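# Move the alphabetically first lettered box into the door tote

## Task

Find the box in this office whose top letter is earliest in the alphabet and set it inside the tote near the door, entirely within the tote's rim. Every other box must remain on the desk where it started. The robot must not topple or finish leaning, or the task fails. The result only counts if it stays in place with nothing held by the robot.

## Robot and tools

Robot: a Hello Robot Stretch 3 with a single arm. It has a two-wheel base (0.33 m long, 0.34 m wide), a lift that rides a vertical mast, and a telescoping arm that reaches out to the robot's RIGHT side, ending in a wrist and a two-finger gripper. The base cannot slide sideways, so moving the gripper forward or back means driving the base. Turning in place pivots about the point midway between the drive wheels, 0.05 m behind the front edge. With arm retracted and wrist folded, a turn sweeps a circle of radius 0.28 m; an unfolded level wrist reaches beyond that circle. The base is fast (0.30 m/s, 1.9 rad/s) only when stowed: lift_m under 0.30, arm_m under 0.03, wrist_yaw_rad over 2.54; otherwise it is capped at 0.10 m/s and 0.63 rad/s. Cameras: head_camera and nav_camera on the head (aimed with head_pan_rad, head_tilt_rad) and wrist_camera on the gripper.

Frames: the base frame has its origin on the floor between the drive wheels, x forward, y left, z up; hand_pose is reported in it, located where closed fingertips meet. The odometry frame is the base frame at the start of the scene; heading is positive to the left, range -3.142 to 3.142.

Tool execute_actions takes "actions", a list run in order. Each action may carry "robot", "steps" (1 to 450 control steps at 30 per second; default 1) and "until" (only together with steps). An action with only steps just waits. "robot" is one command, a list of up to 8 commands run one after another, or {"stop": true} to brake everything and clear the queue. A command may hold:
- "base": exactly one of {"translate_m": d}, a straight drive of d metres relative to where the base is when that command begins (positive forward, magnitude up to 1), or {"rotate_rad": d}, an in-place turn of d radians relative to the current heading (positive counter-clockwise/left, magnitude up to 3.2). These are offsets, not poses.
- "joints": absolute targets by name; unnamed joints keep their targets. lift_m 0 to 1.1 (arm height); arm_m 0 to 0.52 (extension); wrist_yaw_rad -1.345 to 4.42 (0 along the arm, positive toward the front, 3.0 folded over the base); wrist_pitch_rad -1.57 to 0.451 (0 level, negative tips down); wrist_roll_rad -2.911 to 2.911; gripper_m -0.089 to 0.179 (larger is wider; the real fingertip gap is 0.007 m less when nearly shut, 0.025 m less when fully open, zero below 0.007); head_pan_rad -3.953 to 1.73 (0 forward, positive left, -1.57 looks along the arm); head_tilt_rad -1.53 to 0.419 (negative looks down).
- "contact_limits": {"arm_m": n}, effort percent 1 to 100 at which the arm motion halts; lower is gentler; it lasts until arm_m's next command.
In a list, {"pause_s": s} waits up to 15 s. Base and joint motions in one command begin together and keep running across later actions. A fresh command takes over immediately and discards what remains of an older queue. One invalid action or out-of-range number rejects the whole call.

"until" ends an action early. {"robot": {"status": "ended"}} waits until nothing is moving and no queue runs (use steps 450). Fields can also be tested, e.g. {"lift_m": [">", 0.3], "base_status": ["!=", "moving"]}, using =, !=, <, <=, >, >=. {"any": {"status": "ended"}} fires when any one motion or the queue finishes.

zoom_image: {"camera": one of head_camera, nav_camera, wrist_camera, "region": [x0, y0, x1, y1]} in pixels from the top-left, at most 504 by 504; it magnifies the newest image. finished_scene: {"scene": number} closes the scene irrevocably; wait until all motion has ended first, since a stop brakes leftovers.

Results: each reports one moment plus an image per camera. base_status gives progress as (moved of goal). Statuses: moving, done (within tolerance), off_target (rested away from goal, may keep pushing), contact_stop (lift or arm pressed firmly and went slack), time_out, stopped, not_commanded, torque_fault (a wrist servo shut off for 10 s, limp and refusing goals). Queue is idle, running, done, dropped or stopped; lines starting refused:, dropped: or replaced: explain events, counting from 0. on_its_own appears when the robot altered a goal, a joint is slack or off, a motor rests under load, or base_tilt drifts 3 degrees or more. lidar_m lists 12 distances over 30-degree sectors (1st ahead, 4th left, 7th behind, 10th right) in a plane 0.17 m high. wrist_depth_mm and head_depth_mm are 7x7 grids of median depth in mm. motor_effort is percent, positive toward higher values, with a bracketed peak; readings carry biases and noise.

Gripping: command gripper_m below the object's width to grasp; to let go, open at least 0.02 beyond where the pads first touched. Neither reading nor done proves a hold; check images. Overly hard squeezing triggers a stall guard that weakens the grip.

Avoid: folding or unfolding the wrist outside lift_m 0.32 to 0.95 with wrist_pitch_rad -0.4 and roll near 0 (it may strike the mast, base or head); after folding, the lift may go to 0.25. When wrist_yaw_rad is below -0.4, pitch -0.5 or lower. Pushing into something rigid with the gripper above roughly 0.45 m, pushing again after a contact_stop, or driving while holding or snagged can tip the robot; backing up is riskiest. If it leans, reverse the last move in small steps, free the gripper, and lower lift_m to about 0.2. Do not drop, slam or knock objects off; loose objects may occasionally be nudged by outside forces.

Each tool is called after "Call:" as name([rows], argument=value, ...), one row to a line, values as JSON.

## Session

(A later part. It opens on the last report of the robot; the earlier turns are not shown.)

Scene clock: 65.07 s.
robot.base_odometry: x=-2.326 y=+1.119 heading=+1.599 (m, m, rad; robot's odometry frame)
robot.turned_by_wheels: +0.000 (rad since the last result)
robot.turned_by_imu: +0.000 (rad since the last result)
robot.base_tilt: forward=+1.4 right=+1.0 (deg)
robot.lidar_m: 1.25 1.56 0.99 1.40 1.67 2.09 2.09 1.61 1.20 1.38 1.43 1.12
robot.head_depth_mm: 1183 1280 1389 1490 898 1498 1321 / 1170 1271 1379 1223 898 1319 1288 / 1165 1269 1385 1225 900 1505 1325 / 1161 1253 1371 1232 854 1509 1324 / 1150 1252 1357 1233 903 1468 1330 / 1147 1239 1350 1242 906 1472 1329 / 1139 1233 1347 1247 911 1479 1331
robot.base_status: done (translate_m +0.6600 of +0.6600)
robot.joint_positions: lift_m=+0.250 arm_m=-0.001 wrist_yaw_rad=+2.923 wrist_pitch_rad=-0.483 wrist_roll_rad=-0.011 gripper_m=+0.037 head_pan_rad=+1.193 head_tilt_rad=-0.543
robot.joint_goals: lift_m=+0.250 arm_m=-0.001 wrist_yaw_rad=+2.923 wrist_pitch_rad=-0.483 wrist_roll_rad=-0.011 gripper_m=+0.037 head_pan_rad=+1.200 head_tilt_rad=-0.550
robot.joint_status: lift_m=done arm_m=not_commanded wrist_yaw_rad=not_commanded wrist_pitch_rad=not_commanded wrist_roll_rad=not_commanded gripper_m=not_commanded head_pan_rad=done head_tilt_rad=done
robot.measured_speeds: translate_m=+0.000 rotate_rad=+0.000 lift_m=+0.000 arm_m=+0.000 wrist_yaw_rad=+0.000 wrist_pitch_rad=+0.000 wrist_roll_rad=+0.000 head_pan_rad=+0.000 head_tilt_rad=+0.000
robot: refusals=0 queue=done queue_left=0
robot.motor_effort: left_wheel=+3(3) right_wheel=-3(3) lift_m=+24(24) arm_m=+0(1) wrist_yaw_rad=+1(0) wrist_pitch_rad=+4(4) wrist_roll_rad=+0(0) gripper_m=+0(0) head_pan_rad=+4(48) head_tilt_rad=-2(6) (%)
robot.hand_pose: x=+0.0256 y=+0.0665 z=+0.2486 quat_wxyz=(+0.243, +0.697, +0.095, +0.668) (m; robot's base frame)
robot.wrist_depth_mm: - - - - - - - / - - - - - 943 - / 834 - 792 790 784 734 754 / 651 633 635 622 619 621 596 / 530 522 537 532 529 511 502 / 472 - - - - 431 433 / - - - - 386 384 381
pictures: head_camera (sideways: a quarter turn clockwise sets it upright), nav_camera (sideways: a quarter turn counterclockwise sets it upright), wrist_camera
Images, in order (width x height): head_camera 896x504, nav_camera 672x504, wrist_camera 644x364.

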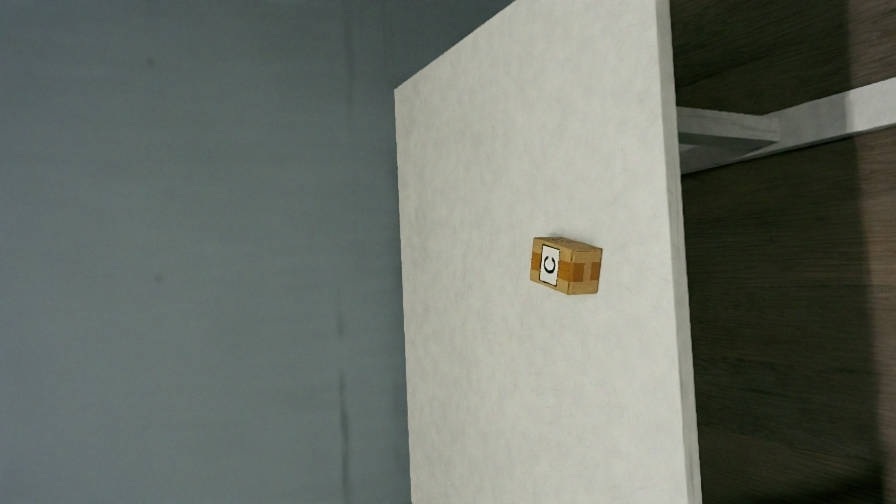

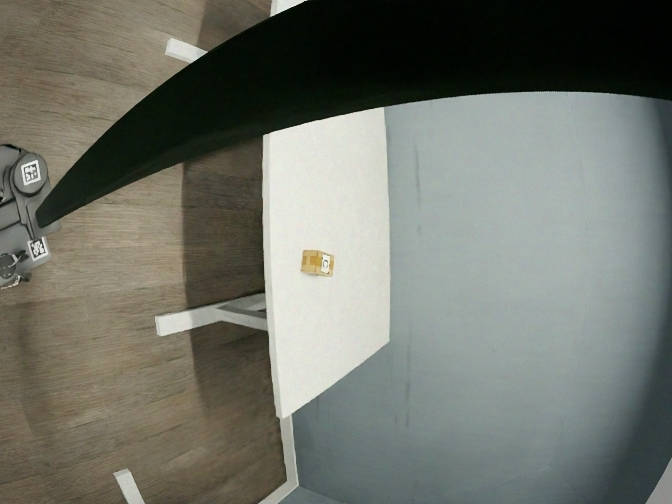

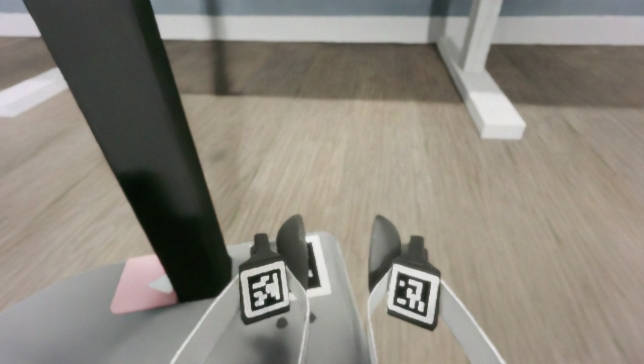

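This box reads "C". One box on desk 2 is still unread, so I'll pan further left to find it.

Call:
execute_actions([
  {"robot": {"joints": {"head_pan_rad": 1.7, "head_tilt_rad": -0.4}}, "steps": 120, "until": {"robot": {"status": "ended"}}},
])

Scene clock: 66.50 s.
robot.base_odometry: x=-2.326 y=+1.119 heading=+1.599 (m, m, rad; robot's odometry frame)
robot.turned_by_wheels: +0.000 (rad since the last result)
robot.turned_by_imu: +0.000 (rad since the last result)
robot.base_tilt: forward=+1.4 right=+1.0 (deg)
robot.lidar_m: 1.25 1.56 0.99 1.40 1.67 2.08 2.09 1.61 1.20 1.38 1.43 1.12
robot.head_depth_mm: 1148 1203 1277 1352 1091 820 1353 / 1189 1265 1342 1415 1101 823 1378 / 1239 1312 1397 1463 1111 823 1461 / 1296 1370 1473 1531 1109 855 1469 / 1356 1448 1549 1582 1112 892 1469 / 1418 1522 1630 1689 1108 931 1460 / 1508 1615 1717 1793 - - -
robot.base_status: done (translate_m +0.6600 of +0.6600)
robot.joint_positions: lift_m=+0.250 arm_m=-0.001 wrist_yaw_rad=+2.923 wrist_pitch_rad=-0.483 wrist_roll_rad=-0.011 gripper_m=+0.037 head_pan_rad=+1.693 head_tilt_rad=-0.409
robot.joint_goals: lift_m=+0.250 arm_m=-0.001 wrist_yaw_rad=+2.923 wrist_pitch_rad=-0.483 wrist_roll_rad=-0.011 gripper_m=+0.037 head_pan_rad=+1.700 head_tilt_rad=-0.400
robot.joint_status: lift_m=done arm_m=not_commanded wrist_yaw_rad=not_commanded wrist_pitch_rad=not_commanded wrist_roll_rad=not_commanded gripper_m=not_commanded head_pan_rad=done head_tilt_rad=done
robot.measured_speeds: translate_m=+0.000 rotate_rad=+0.000 lift_m=+0.000 arm_m=+0.000 wrist_yaw_rad=+0.000 wrist_pitch_rad=+0.000 wrist_roll_rad=+0.000 head_pan_rad=+0.000 head_tilt_rad=+0.000
robot: refusals=0 queue=done queue_left=0
robot.motor_effort: left_wheel=+3(3) right_wheel=-4(3) lift_m=+23(22) arm_m=+0(1) wrist_yaw_rad=+1(1) wrist_pitch_rad=+4(4) wrist_roll_rad=+0(0) gripper_m=-1(0) head_pan_rad=+4(40) head_tilt_rad=+4(16) (%)
robot.hand_pose: x=+0.0256 y=+0.0665 z=+0.2486 quat_wxyz=(+0.243, +0.697, +0.095, +0.668) (m; robot's base frame)
robot.wrist_depth_mm: - - - - - - - / - - - - - 939 990 / 805 - 790 793 781 718 749 / 643 632 631 620 622 614 597 / 528 527 536 538 526 510 507 / 465 - - - - 438 435 / - - - - 383 380 377
pictures: head_camera (sideways: a quarter turn clockwise sets it upright), nav_camera (sideways: a quarter turn counterclockwise sets it upright), wrist_camera
Images, in order (width x height): head_camera 896x504, nav_camera 672x504, wrist_camera 644x364.

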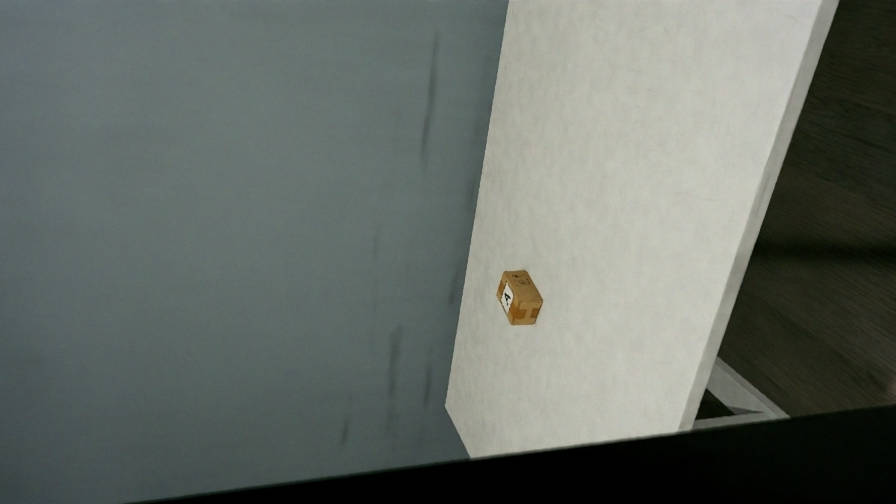

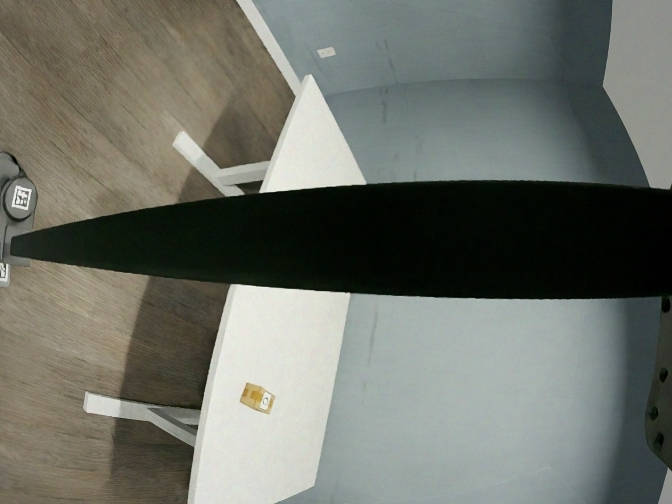

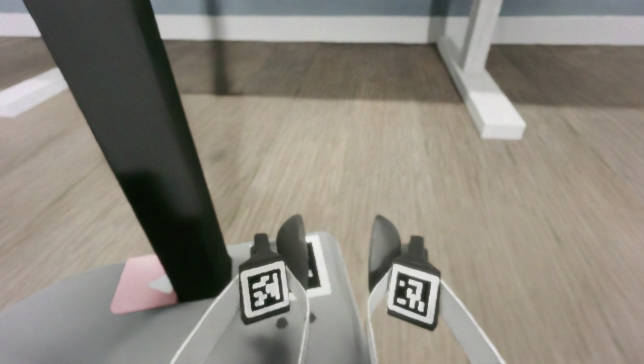

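Call:
zoom_image(camera="head_camera", region=[485, 260, 555, 335])

Region (485, 260, 555, 335) of head_camera's 896x504 image, scaled by 6.720, with more detail than that image has; it fills the left 470 columns of this view, and the rest is white.

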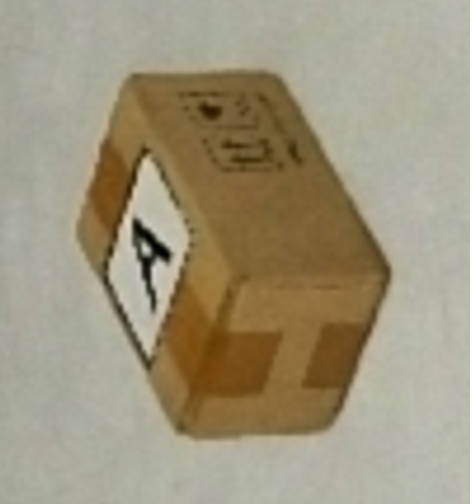

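The remaining box on desk 2 reads "A", so that is the target. I'll park beside desk 2 with the box on the robot's right.

Call:
execute_actions([
  {"robot": [{"base": {"rotate_rad": 2.394}, "joints": {"head_pan_rad": -1.57, "head_tilt_rad": -0.75}}, {"base": {"translate_m": 0.649}}, {"base": {"rotate_rad": 0.439}}], "steps": 450, "until": {"robot": {"status": "ended"}}},
])

Scene clock: 78.50 s.
robot.base_odometry: x=-2.754 y=+0.631 heading=-1.852 (m, m, rad; robot's odometry frame)
robot.turned_by_wheels: +2.833 (rad since the last result)
robot.turned_by_imu: +2.827 (rad since the last result)
robot.base_tilt: forward=+1.4 right=+1.0 (deg)
robot.lidar_m: 1.49 1.55 1.54 1.50 1.51 1.76 1.76 1.11 1.17 1.13 0.75 1.54
robot.head_depth_mm: 941 1046 1123 887 719 605 1184 / 939 1050 1124 885 723 607 1185 / 949 1059 1129 877 722 608 1191 / 943 1056 1140 865 725 609 1186 / 948 1065 1140 902 725 609 1190 / 952 1061 1133 904 727 611 1183 / 955 1067 1142 905 731 612 1194
robot.base_status: done (rotate_rad +0.4388 of +0.4390)
robot.joint_positions: lift_m=+0.250 arm_m=-0.001 wrist_yaw_rad=+2.923 wrist_pitch_rad=-0.483 wrist_roll_rad=-0.011 gripper_m=+0.037 head_pan_rad=-1.563 head_tilt_rad=-0.741
robot.joint_goals: lift_m=+0.250 arm_m=-0.001 wrist_yaw_rad=+2.923 wrist_pitch_rad=-0.483 wrist_roll_rad=-0.011 gripper_m=+0.037 head_pan_rad=-1.570 head_tilt_rad=-0.750
robot.joint_status: lift_m=done arm_m=not_commanded wrist_yaw_rad=not_commanded wrist_pitch_rad=not_commanded wrist_roll_rad=not_commanded gripper_m=not_commanded head_pan_rad=done head_tilt_rad=done
robot.measured_speeds: translate_m=+0.000 rotate_rad=+0.000 lift_m=+0.000 arm_m=+0.000 wrist_yaw_rad=+0.000 wrist_pitch_rad=+0.000 wrist_roll_rad=+0.000 head_pan_rad=+0.000 head_tilt_rad=+0.000
robot: refusals=0 queue=done queue_left=0
robot.motor_effort: left_wheel=-3(10) right_wheel=+3(11) lift_m=+23(23) arm_m=-1(1) wrist_yaw_rad=+1(1) wrist_pitch_rad=+5(4) wrist_roll_rad=+0(0) gripper_m=+0(1) head_pan_rad=-3(50) head_tilt_rad=-4(21) (%)
robot.hand_pose: x=+0.0256 y=+0.0665 z=+0.2486 quat_wxyz=(+0.243, +0.697, +0.095, +0.668) (m; robot's base frame)
robot.wrist_depth_mm: - - - - - - - / - - - - - - 981 / 805 - 793 765 763 765 739 / 656 628 632 628 610 615 608 / 530 532 540 535 532 512 503 / 469 - - - - 431 432 / - - - - 382 379 379
pictures: head_camera (sideways: a quarter turn clockwise sets it upright), nav_camera (sideways: a quarter turn counterclockwise sets it upright), wrist_camera
Images, in order (width x height): head_camera 896x504, nav_camera 672x504, wrist_camera 644x364.

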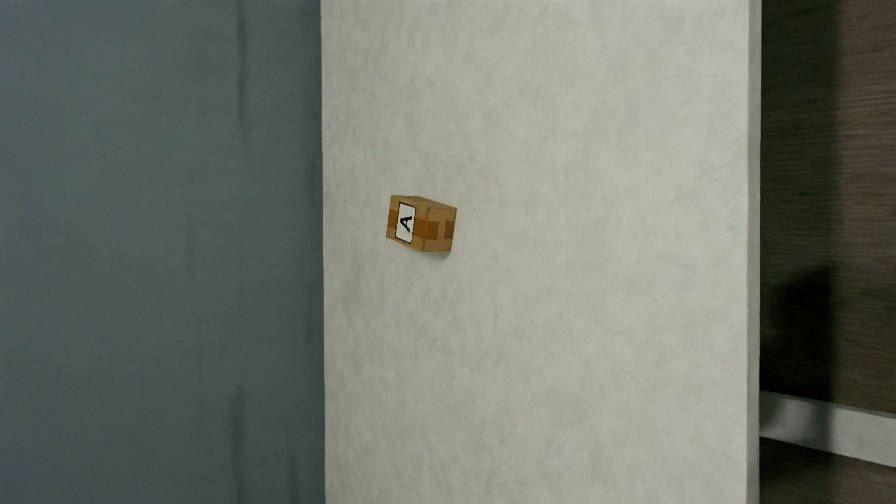

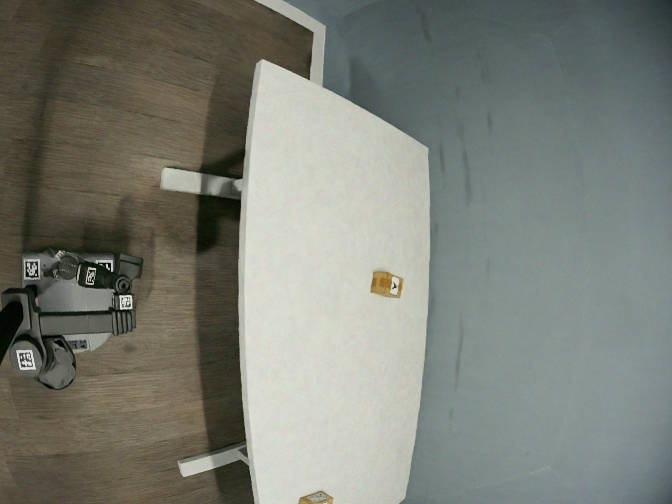

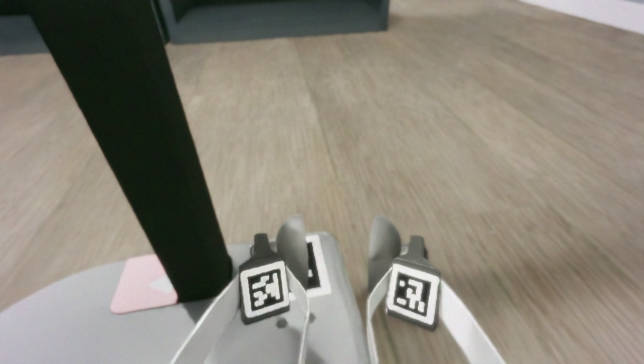

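The base is parked beside desk 2 and box A is in view along the arm. Zooming in to fix its position precisely.

Call:
zoom_image(camera="head_camera", region=[370, 180, 474, 270])

Region (370, 180, 474, 270) of head_camera's 896x504 image, scaled by 4.846, with more detail than that image has; it fills the top 436 rows of this view, and the rest is white.

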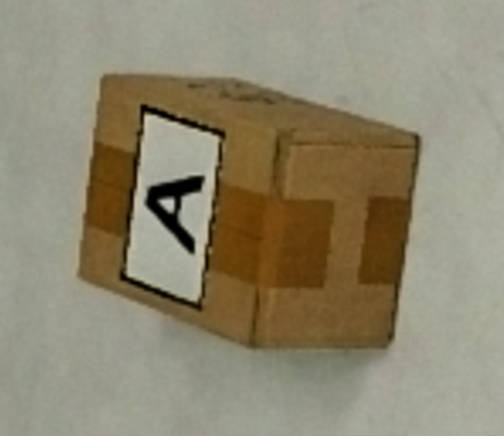

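Box A sits about 0.765 m to the robot's right, turned roughly 14° from the arm's line. I'll raise the lift first so the wrist can unfold clear of the desk.

Call:
execute_actions([
  {"robot": {"base": {"translate_m": 0.041}, "joints": {"lift_m": 0.85, "wrist_pitch_rad": -0.4, "wrist_roll_rad": 0.0}}, "steps": 450, "until": {"robot": {"status": "ended"}}},
  {"robot": {"joints": {"wrist_yaw_rad": -0.25, "gripper_m": 0.13, "arm_m": 0.40}}, "steps": 450, "until": {"robot": {"status": "ended"}}},
])

Scene clock: 91.47 s.
robot.base_odometry: x=-2.765 y=+0.591 heading=-1.852 (m, m, rad; robot's odometry frame)
robot.turned_by_wheels: +0.000 (rad since the last result)
robot.turned_by_imu: +0.003 (rad since the last result)
robot.base_tilt: forward=+1.4 right=+1.1 (deg)
robot.lidar_m: 1.44 1.51 1.52 1.51 1.52 1.84 1.87 1.14 1.16 1.13 0.73 1.49
robot.head_depth_mm: 940 1051 1138 - - 591 1186 / 945 1046 - 878 720 607 1186 / 941 1052 - 863 721 608 1186 / 949 1061 1127 896 723 608 1190 / 949 1058 1140 900 722 608 1193 / 950 1062 1141 903 728 611 1169 / 956 1069 1147 899 727 613 1195
robot.base_status: done (translate_m +0.0410 of +0.0410)
robot.joint_positions: lift_m=+0.850 arm_m=+0.400 wrist_yaw_rad=-0.249 wrist_pitch_rad=-0.418 wrist_roll_rad=-0.004 gripper_m=+0.130 head_pan_rad=-1.563 head_tilt_rad=-0.741
robot.joint_goals: lift_m=+0.850 arm_m=+0.400 wrist_yaw_rad=-0.250 wrist_pitch_rad=-0.400 wrist_roll_rad=+0.000 gripper_m=+0.130 head_pan_rad=-1.570 head_tilt_rad=-0.750
robot.joint_status: lift_m=done arm_m=done wrist_yaw_rad=done wrist_pitch_rad=done wrist_roll_rad=done gripper_m=done head_pan_rad=done head_tilt_rad=done
robot.measured_speeds: translate_m=+0.000 rotate_rad=+0.000 lift_m=+0.000 arm_m=+0.000 wrist_yaw_rad=+0.000 wrist_pitch_rad=+0.000 wrist_roll_rad=+0.000 head_pan_rad=+0.000 head_tilt_rad=+0.000
robot: refusals=0 queue=done queue_left=0
robot.motor_effort: left_wheel=-3(8) right_wheel=+3(9) lift_m=+35(40) arm_m=+5(6) wrist_yaw_rad=-1(2) wrist_pitch_rad=+6(3) wrist_roll_rad=+1(3) gripper_m=+0(87) head_pan_rad=-4(4) head_tilt_rad=-4(4) (%)
robot.hand_pose: x=-0.0767 y=-0.7620 z=+0.8623 quat_wxyz=(+0.670, +0.061, -0.703, -0.232) (m; robot's base frame)
robot.wrist_depth_mm: 390 406 427 448 467 489 527 / 422 435 461 485 514 543 580 / 462 477 507 531 556 578 579 / 485 493 478 473 473 460 453 / 392 391 387 383 377 389 370 / 332 334 325 319 321 - 313 / 285 274 281 223 275 267 271
pictures: head_camera (sideways: a quarter turn clockwise sets it upright), nav_camera (sideways: a quarter turn counterclockwise sets it upright), wrist_camera
Images, in order (width x height): head_camera 896x504, nav_camera 672x504, wrist_camera 644x364.

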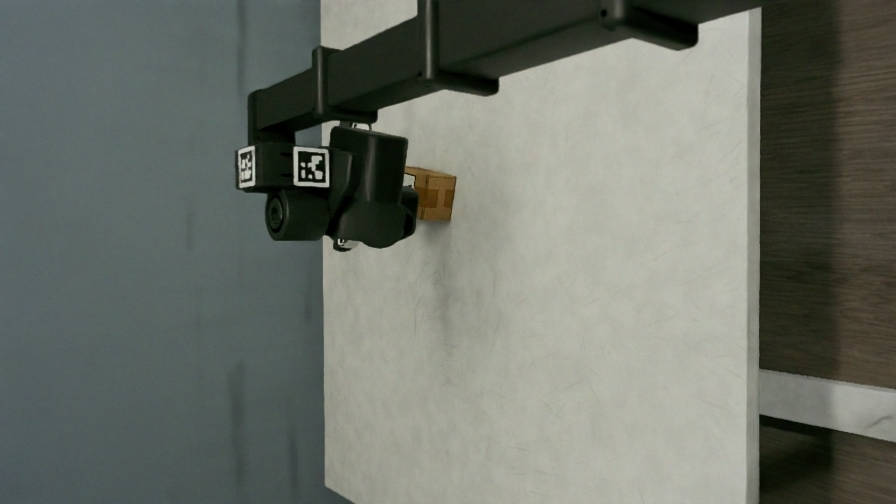

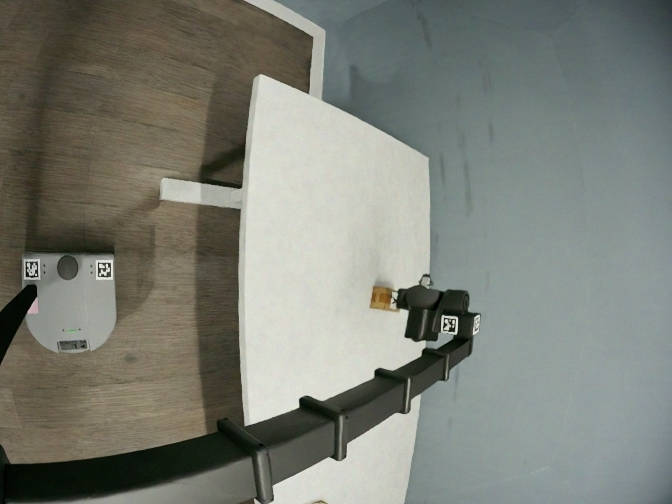

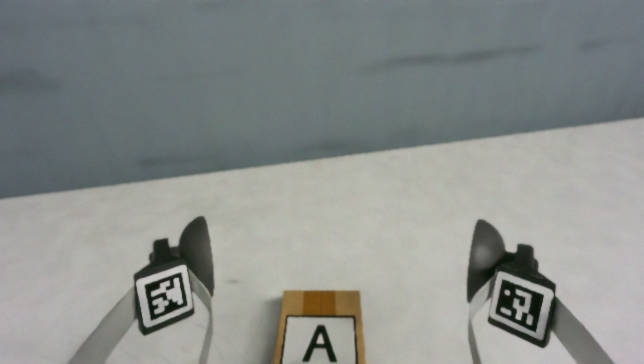

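The gripper's yaw now matches the box. The wrist view shows the box about 1 cm toward the robot's front of the gripper centreline. I'll nudge the base forward, extend the arm slightly, and lower partway to check again.

Call:
execute_actions([
  {"robot": {"base": {"translate_m": 0.013}, "joints": {"arm_m": 0.415, "lift_m": 0.775}}, "steps": 300, "until": {"robot": {"status": "ended"}}},
])

Scene clock: 95.50 s.
robot.base_odometry: x=-2.769 y=+0.579 heading=-1.852 (m, m, rad; robot's odometry frame)
robot.turned_by_wheels: +0.000 (rad since the last result)
robot.turned_by_imu: +0.001 (rad since the last result)
robot.base_tilt: forward=+1.4 right=+1.0 (deg)
robot.lidar_m: 1.43 1.49 1.52 1.52 1.52 1.85 1.88 1.16 1.16 1.13 0.72 1.48
robot.head_depth_mm: 939 1058 1120 903 - - 1158 / 944 1044 1148 864 703 605 1184 / 947 1058 1148 840 723 609 1185 / 946 1058 1145 864 723 609 1186 / 949 1064 1131 897 727 608 1190 / 950 1064 1137 900 731 614 1170 / 955 1071 1140 900 728 627 1202
robot.base_status: done (translate_m +0.0130 of +0.0130)
robot.joint_positions: lift_m=+0.775 arm_m=+0.415 wrist_yaw_rad=-0.249 wrist_pitch_rad=-0.418 wrist_roll_rad=-0.004 gripper_m=+0.130 head_pan_rad=-1.563 head_tilt_rad=-0.741
robot.joint_goals: lift_m=+0.775 arm_m=+0.415 wrist_yaw_rad=-0.250 wrist_pitch_rad=-0.400 wrist_roll_rad=+0.000 gripper_m=+0.130 head_pan_rad=-1.570 head_tilt_rad=-0.750
robot.joint_status: lift_m=done arm_m=done wrist_yaw_rad=done wrist_pitch_rad=done wrist_roll_rad=done gripper_m=done head_pan_rad=done head_tilt_rad=done
robot.measured_speeds: translate_m=+0.000 rotate_rad=+0.000 lift_m=+0.000 arm_m=+0.000 wrist_yaw_rad=+0.000 wrist_pitch_rad=+0.000 wrist_roll_rad=+0.000 head_pan_rad=+0.000 head_tilt_rad=+0.000
robot: refusals=0 queue=done queue_left=0
robot.motor_effort: left_wheel=-2(4) right_wheel=+3(7) lift_m=+23(38) arm_m=+5(3) wrist_yaw_rad=-1(2) wrist_pitch_rad=+6(6) wrist_roll_rad=+1(1) gripper_m=+0(0) head_pan_rad=-4(4) head_tilt_rad=-3(4) (%)
robot.hand_pose: x=-0.0767 y=-0.7770 z=+0.7878 quat_wxyz=(+0.670, +0.061, -0.703, -0.232) (m; robot's base frame)
robot.wrist_depth_mm: 380 392 412 433 457 483 504 / 408 426 445 474 501 526 545 / 434 447 453 441 430 425 415 / 353 344 345 337 333 329 325 / 284 279 278 203 268 276 263 / 236 240 232 169 215 - 225 / 205 197 201 146 153 191 194
pictures: head_camera (sideways: a quarter turn clockwise sets it upright), nav_camera (sideways: a quarter turn counterclockwise sets it upright), wrist_camera
Images, in order (width x height): head_camera 896x504, nav_camera 672x504, wrist_camera 644x364.

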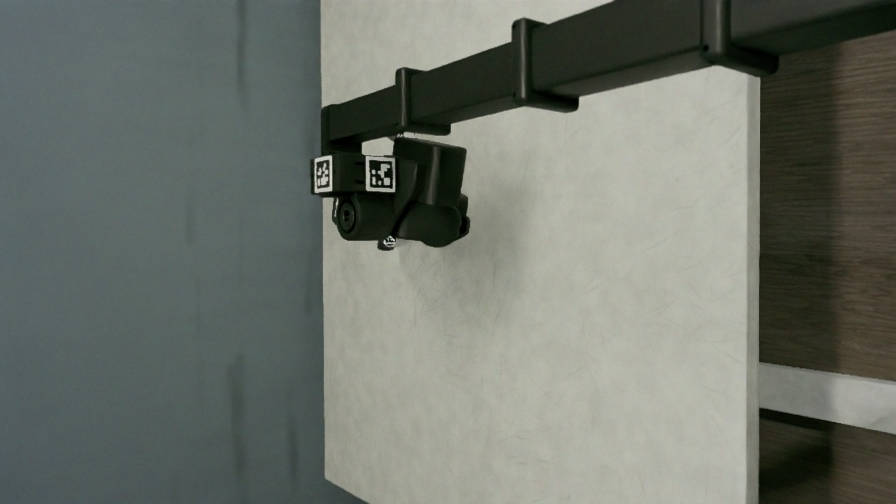

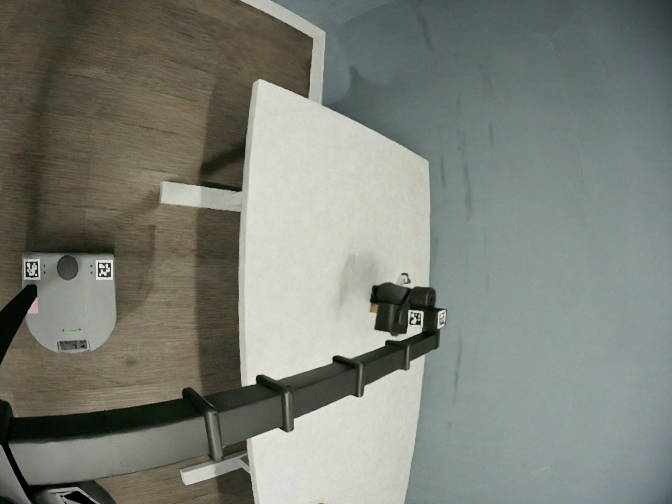

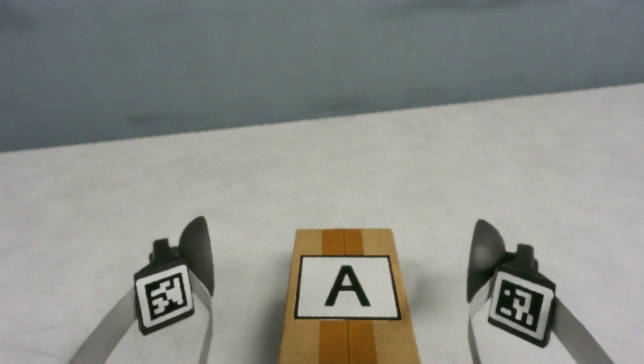

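The box is now centred between the fingers. Lowering to grasp height and closing the gripper.

Call:
execute_actions([
  {"robot": {"joints": {"lift_m": 0.72}}, "steps": 200, "until": {"robot": {"status": "ended"}}},
  {"robot": {"joints": {"gripper_m": 0.03}}, "steps": 120, "until": {"robot": {"status": "ended"}}},
])

Scene clock: 98.67 s.
robot.base_odometry: x=-2.769 y=+0.579 heading=-1.852 (m, m, rad; robot's odometry frame)
robot.turned_by_wheels: +0.000 (rad since the last result)
robot.turned_by_imu: +0.000 (rad since the last result)
robot.base_tilt: forward=+1.3 right=+1.0 (deg)
robot.lidar_m: 1.43 1.50 1.52 1.51 1.51 1.85 1.88 1.15 1.16 1.13 0.72 1.48
robot.head_depth_mm: 939 1045 1127 886 738 - - / 948 1058 1126 924 712 601 1182 / 946 1049 1144 - 724 608 1181 / 955 1056 1132 897 723 609 1188 / 950 1064 1134 897 727 608 1184 / 950 1060 1145 900 729 625 1166 / 950 1070 1138 902 731 627 1194
robot.base_status: done (translate_m +0.0130 of +0.0130)
robot.joint_positions: lift_m=+0.720 arm_m=+0.415 wrist_yaw_rad=-0.260 wrist_pitch_rad=-0.388 wrist_roll_rad=-0.005 gripper_m=+0.032 head_pan_rad=-1.563 head_tilt_rad=-0.741
robot.joint_goals: lift_m=+0.720 arm_m=+0.415 wrist_yaw_rad=-0.250 wrist_pitch_rad=-0.400 wrist_roll_rad=+0.000 gripper_m=+0.030 head_pan_rad=-1.570 head_tilt_rad=-0.750
robot.joint_status: lift_m=done arm_m=done wrist_yaw_rad=done wrist_pitch_rad=done wrist_roll_rad=done gripper_m=done head_pan_rad=done head_tilt_rad=done
robot.measured_speeds: translate_m=+0.000 rotate_rad=+0.000 lift_m=+0.000 arm_m=+0.000 wrist_yaw_rad=+0.000 wrist_pitch_rad=+0.000 wrist_roll_rad=+0.000 head_pan_rad=+0.000 head_tilt_rad=+0.000
robot: refusals=0 queue=done queue_left=0
robot.on_its_own: wrist_yaw_rad is at rest, and its effort (+14) is outside its rest range (-12 to +12)
robot.motor_effort: left_wheel=-5(5) right_wheel=+8(8) lift_m=+20(21) arm_m=+4(5) wrist_yaw_rad=+14(14) wrist_pitch_rad=-4(6) wrist_roll_rad=+2(2) gripper_m=-39(100) head_pan_rad=-3(5) head_tilt_rad=-3(3) (%)
robot.hand_pose: x=-0.0802 y=-0.7800 z=+0.7400 quat_wxyz=(+0.672, +0.046, -0.704, -0.225) (m; robot's base frame)
robot.wrist_depth_mm: 374 393 407 431 457 484 513 / 400 424 447 458 484 486 477 / 363 356 349 345 336 332 325 / 269 268 262 164 244 252 250 / 214 211 210 132 136 203 200 / 177 176 111 110 109 174 168 / 152 151 145 110 113 143 145
pictures: head_camera (sideways: a quarter turn clockwise sets it upright), nav_camera (sideways: a quarter turn counterclockwise sets it upright), wrist_camera
Images, in order (width x height): head_camera 896x504, nav_camera 672x504, wrist_camera 644x364.

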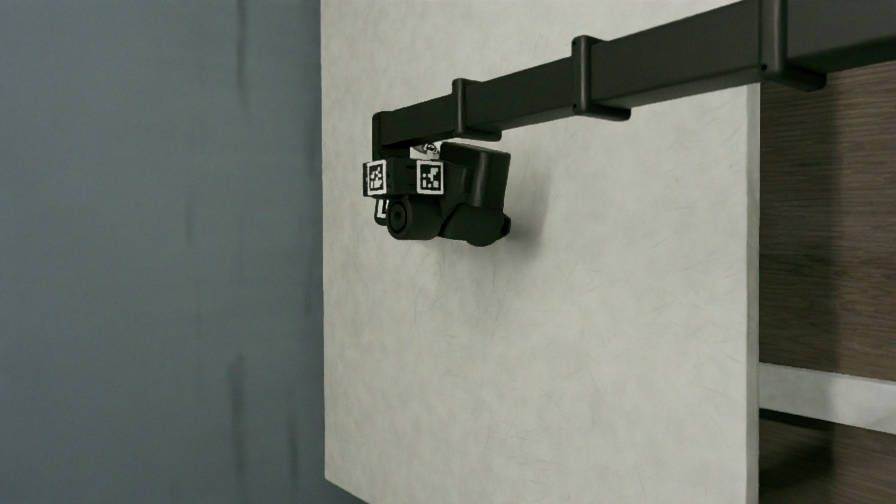

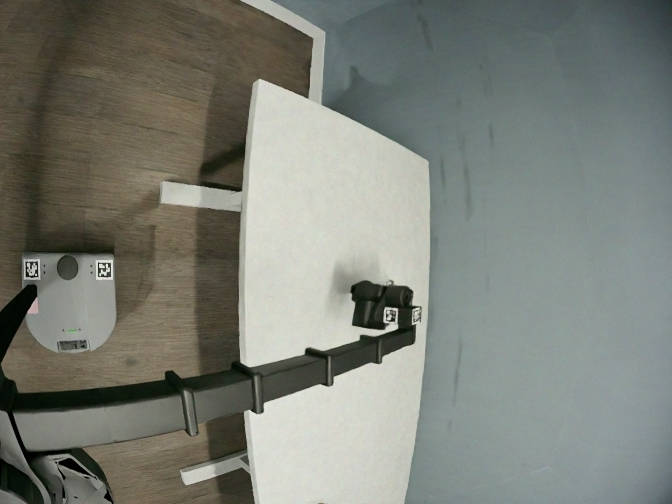

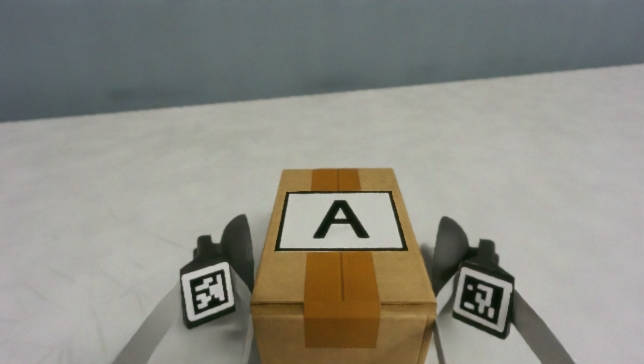

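The gripper has closed on box A. Lifting it clear of the desk to confirm the grasp.

Call:
execute_actions([
  {"robot": {"joints": {"lift_m": 0.82}}, "steps": 200, "until": {"robot": {"status": "ended"}}},
])

Scene clock: 100.50 s.
robot.base_odometry: x=-2.769 y=+0.579 heading=-1.852 (m, m, rad; robot's odometry frame)
robot.turned_by_wheels: +0.000 (rad since the last result)
robot.turned_by_imu: +0.001 (rad since the last result)
robot.base_tilt: forward=+1.3 right=+1.0 (deg)
robot.lidar_m: 1.43 1.49 1.51 1.51 1.52 1.86 1.88 1.15 1.16 1.13 0.72 1.48
robot.head_depth_mm: 944 1050 1131 948 - 589 1170 / 943 1056 1127 861 719 607 1184 / 947 1058 - 862 722 609 1186 / 946 1052 1134 884 724 608 1186 / 951 1058 1136 900 728 609 1190 / 951 1057 1134 897 727 610 1156 / 951 1064 1144 899 729 622 1190
robot.base_status: done (translate_m +0.0130 of +0.0130)
robot.joint_positions: lift_m=+0.820 arm_m=+0.415 wrist_yaw_rad=-0.252 wrist_pitch_rad=-0.421 wrist_roll_rad=-0.005 gripper_m=+0.038 head_pan_rad=-1.563 head_tilt_rad=-0.741
robot.joint_goals: lift_m=+0.820 arm_m=+0.415 wrist_yaw_rad=-0.250 wrist_pitch_rad=-0.400 wrist_roll_rad=+0.000 gripper_m=+0.037 head_pan_rad=-1.570 head_tilt_rad=-0.750
robot.joint_status: lift_m=done arm_m=done wrist_yaw_rad=done wrist_pitch_rad=done wrist_roll_rad=done gripper_m=done head_pan_rad=done head_tilt_rad=done
robot.measured_speeds: translate_m=+0.000 rotate_rad=+0.000 lift_m=+0.000 arm_m=+0.000 wrist_yaw_rad=+0.000 wrist_pitch_rad=+0.000 wrist_roll_rad=+0.000 head_pan_rad=+0.000 head_tilt_rad=+0.000
robot: refusals=0 queue=done queue_left=0
robot.on_its_own: gripper_m is held at +0.037, not at your +0.030, by its stall guard, which is still easing
robot.motor_effort: left_wheel=-3(5) right_wheel=+3(8) lift_m=+35(37) arm_m=+5(5) wrist_yaw_rad=+4(14) wrist_pitch_rad=+7(7) wrist_roll_rad=+1(1) gripper_m=-26(34) head_pan_rad=-4(4) head_tilt_rad=-3(3) (%)
robot.hand_pose: x=-0.0775 y=-0.7765 z=+0.8317 quat_wxyz=(+0.669, +0.060, -0.703, -0.234) (m; robot's base frame)
robot.wrist_depth_mm: 380 397 412 435 456 481 509 / 408 429 452 474 504 527 567 / 437 458 487 513 530 515 512 / 437 427 421 177 406 406 400 / 348 344 346 136 149 329 328 / 295 292 111 111 110 277 276 / 252 252 237 109 111 234 240
pictures: head_camera (sideways: a quarter turn clockwise sets it upright), nav_camera (sideways: a quarter turn counterclockwise sets it upright), wrist_camera
Images, in order (width x height): head_camera 896x504, nav_camera 672x504, wrist_camera 644x364.

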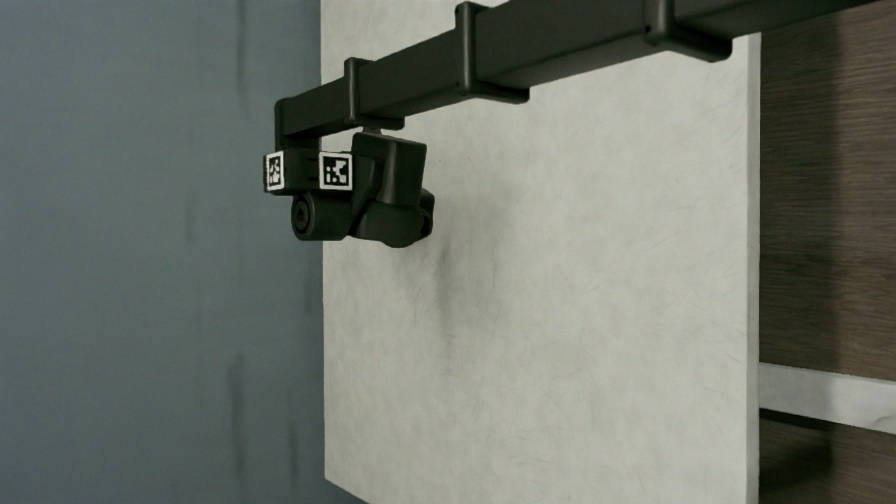

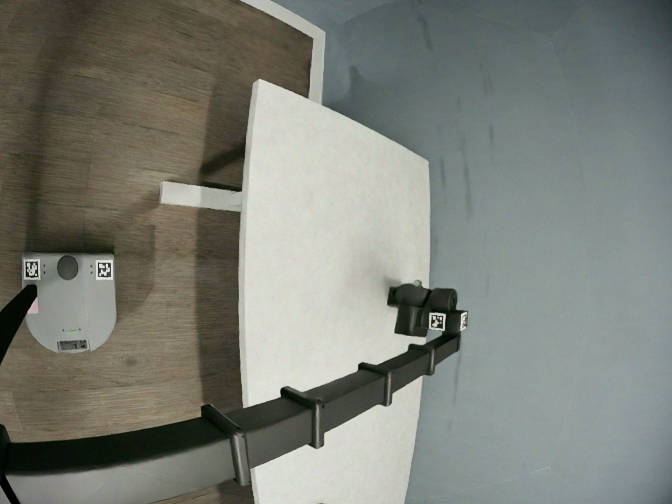

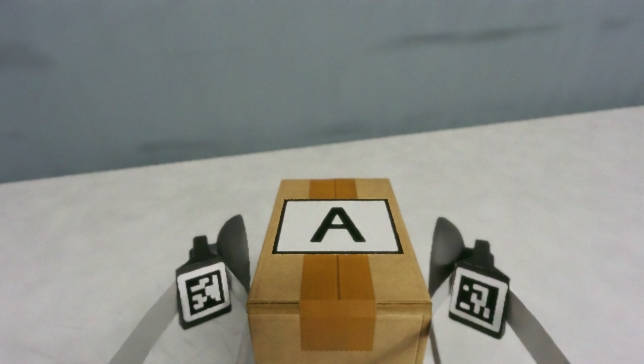

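The box lifted with the gripper, so the grasp is good. Next I'll retract the arm and fold the wrist over the base so the robot can drive at full speed with the box.

Call:
execute_actions([
  {"robot": {"joints": {"arm_m": 0.0, "wrist_yaw_rad": 2.65, "wrist_pitch_rad": -0.4, "head_pan_rad": 0.0, "head_tilt_rad": -0.45}}, "steps": 450, "until": {"robot": {"status": "ended"}}},
])

Scene clock: 106.23 s.
robot.base_odometry: x=-2.769 y=+0.579 heading=-1.852 (m, m, rad; robot's odometry frame)
robot.turned_by_wheels: +0.000 (rad since the last result)
robot.turned_by_imu: +0.001 (rad since the last result)
robot.base_tilt: forward=+1.4 right=+1.0 (deg)
robot.lidar_m: 1.43 1.50 1.52 1.51 1.52 1.86 1.88 1.15 1.16 1.13 0.72 1.48
robot.head_depth_mm: 1190 1271 1372 1481 1604 1682 1406 / 1187 1280 1371 1458 1604 1668 1390 / 1189 1272 1363 1476 1608 1686 1407 / 1191 1265 1363 1478 1612 1697 1402 / 1189 1277 1370 1482 1614 1681 1412 / 1190 1277 1377 1485 1609 1702 1412 / 1200 1276 1366 1487 1631 1695 1411
robot.base_status: done (translate_m +0.0130 of +0.0130)
robot.joint_positions: lift_m=+0.820 arm_m=+0.000 wrist_yaw_rad=+2.648 wrist_pitch_rad=-0.421 wrist_roll_rad=-0.003 gripper_m=+0.048 head_pan_rad=-0.007 head_tilt_rad=-0.458
robot.joint_goals: lift_m=+0.820 arm_m=+0.000 wrist_yaw_rad=+2.650 wrist_pitch_rad=-0.400 wrist_roll_rad=+0.000 gripper_m=+0.047 head_pan_rad=+0.000 head_tilt_rad=-0.450
robot.joint_status: lift_m=done arm_m=done wrist_yaw_rad=done wrist_pitch_rad=done wrist_roll_rad=done gripper_m=done head_pan_rad=done head_tilt_rad=done
robot.measured_speeds: translate_m=+0.000 rotate_rad=+0.000 lift_m=+0.000 arm_m=+0.000 wrist_yaw_rad=+0.000 wrist_pitch_rad=+0.000 wrist_roll_rad=+0.000 head_pan_rad=+0.000 head_tilt_rad=+0.000
robot: refusals=0 queue=done queue_left=0
robot.on_its_own: gripper_m is held at +0.047, not at your +0.030, by its stall guard, which is not easing now
robot.motor_effort: left_wheel=-3(3) right_wheel=+3(4) lift_m=+35(35) arm_m=-4(3) wrist_yaw_rad=+3(6) wrist_pitch_rad=+7(6) wrist_roll_rad=+1(2) gripper_m=-21(26) head_pan_rad=+5(51) head_tilt_rad=+3(19) (%)
robot.hand_pose: x=+0.0849 y=+0.0519 z=+0.8317 quat_wxyz=(+0.313, +0.705, -0.025, +0.636) (m; robot's base frame)
robot.wrist_depth_mm: - - - - - - - / - - - - - - - / - - - - - - - / - - - 180 - - - / - - - 137 150 - - / - - 114 111 111 - - / - - 979 109 111 998 985
pictures: head_camera (sideways: a quarter turn clockwise sets it upright), nav_camera (sideways: a quarter turn counterclockwise sets it upright), wrist_camera
Images, in order (width x height): head_camera 896x504, nav_camera 672x504, wrist_camera 644x364.

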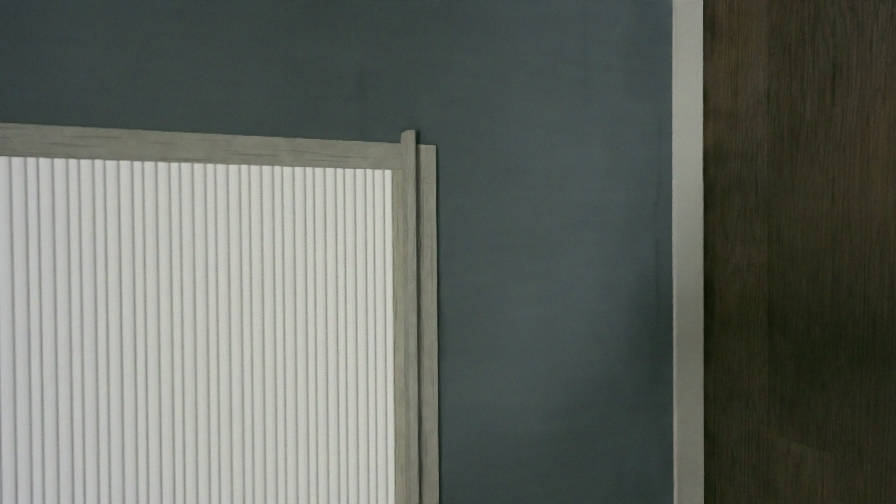

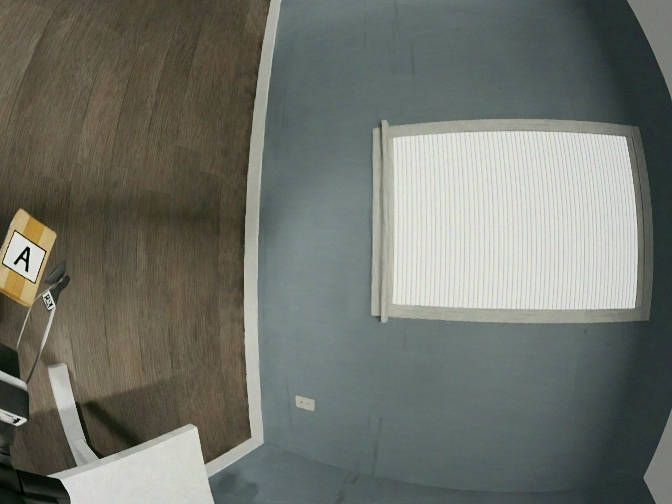

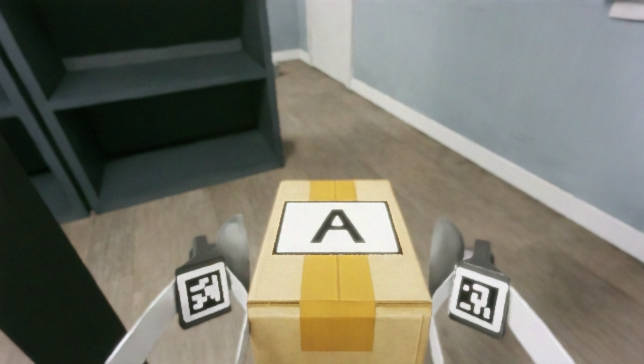

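The box is still held securely in the folded pose. Now I'll lower the lift into the stow range and start driving toward the passage.

Call:
execute_actions([
  {"robot": {"base": {"translate_m": 0.5}, "joints": {"lift_m": 0.29}}, "steps": 450, "until": {"robot": {"status": "ended"}}},
])

Scene clock: 112.93 s.
robot.base_odometry: x=-2.907 y=+0.098 heading=-1.852 (m, m, rad; robot's odometry frame)
robot.turned_by_wheels: +0.000 (rad since the last result)
robot.turned_by_imu: +0.003 (rad since the last result)
robot.base_tilt: forward=+1.3 right=+1.0 (deg)
robot.lidar_m: 0.93 0.97 1.35 1.44 1.98 2.33 2.38 1.58 0.71 0.77 1.20 0.96
robot.head_depth_mm: 757 813 870 936 1018 1107 1229 / 755 802 855 931 1020 1115 1234 / 758 808 868 936 1023 1115 1235 / 758 813 867 940 1031 1118 1230 / 759 811 870 940 1033 1117 1242 / 762 810 873 947 1028 1129 1246 / 763 813 873 942 1033 1127 1248
robot.base_status: done (translate_m +0.5000 of +0.5000)
robot.joint_positions: lift_m=+0.290 arm_m=+0.000 wrist_yaw_rad=+2.648 wrist_pitch_rad=-0.422 wrist_roll_rad=-0.003 gripper_m=+0.048 head_pan_rad=-0.007 head_tilt_rad=-0.456
robot.joint_goals: lift_m=+0.290 arm_m=+0.000 wrist_yaw_rad=+2.650 wrist_pitch_rad=-0.400 wrist_roll_rad=+0.000 gripper_m=+0.047 head_pan_rad=+0.000 head_tilt_rad=-0.450
robot.joint_status: lift_m=done arm_m=done wrist_yaw_rad=done wrist_pitch_rad=done wrist_roll_rad=done gripper_m=done head_pan_rad=done head_tilt_rad=done
robot.measured_speeds: translate_m=+0.000 rotate_rad=+0.000 lift_m=+0.000 arm_m=+0.000 wrist_yaw_rad=+0.000 wrist_pitch_rad=+0.000 wrist_roll_rad=+0.000 head_pan_rad=+0.000 head_tilt_rad=+0.000
robot: refusals=0 queue=done queue_left=0
robot.on_its_own: gripper_m is held at +0.047, not at your +0.030, by its stall guard, which is not easing now
robot.motor_effort: left_wheel=-2(11) right_wheel=+2(9) lift_m=+23(41) arm_m=-4(4) wrist_yaw_rad=+2(3) wrist_pitch_rad=+7(7) wrist_roll_rad=+1(1) gripper_m=-22(21) head_pan_rad=+4(4) head_tilt_rad=+2(3) (%)
robot.hand_pose: x=+0.0847 y=+0.0518 z=+0.3020 quat_wxyz=(+0.313, +0.705, -0.024, +0.636) (m; robot's base frame)
robot.wrist_depth_mm: - - - - - 952 772 / - - - - - - 787 / - - - - - 948 798 / 790 792 774 180 758 733 725 / 674 632 637 137 150 609 599 / - 546 112 111 110 502 509 / - - 110 109 111 431 446
pictures: head_camera (sideways: a quarter turn clockwise sets it upright), nav_camera (sideways: a quarter turn counterclockwise sets it upright), wrist_camera
Images, in order (width x height): head_camera 896x504, nav_camera 672x504, wrist_camera 644x364.

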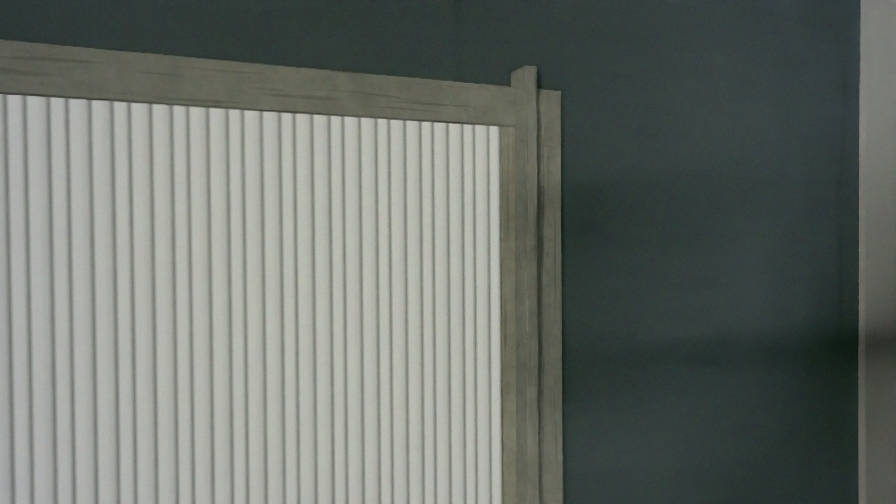

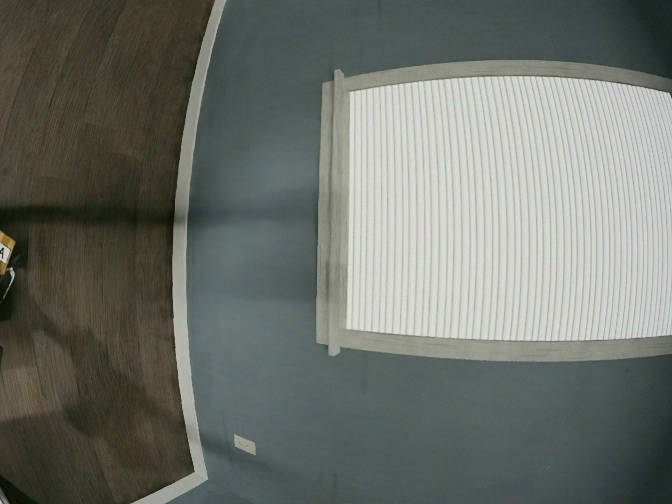

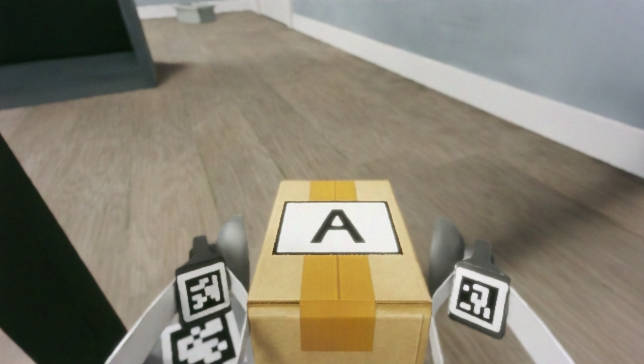

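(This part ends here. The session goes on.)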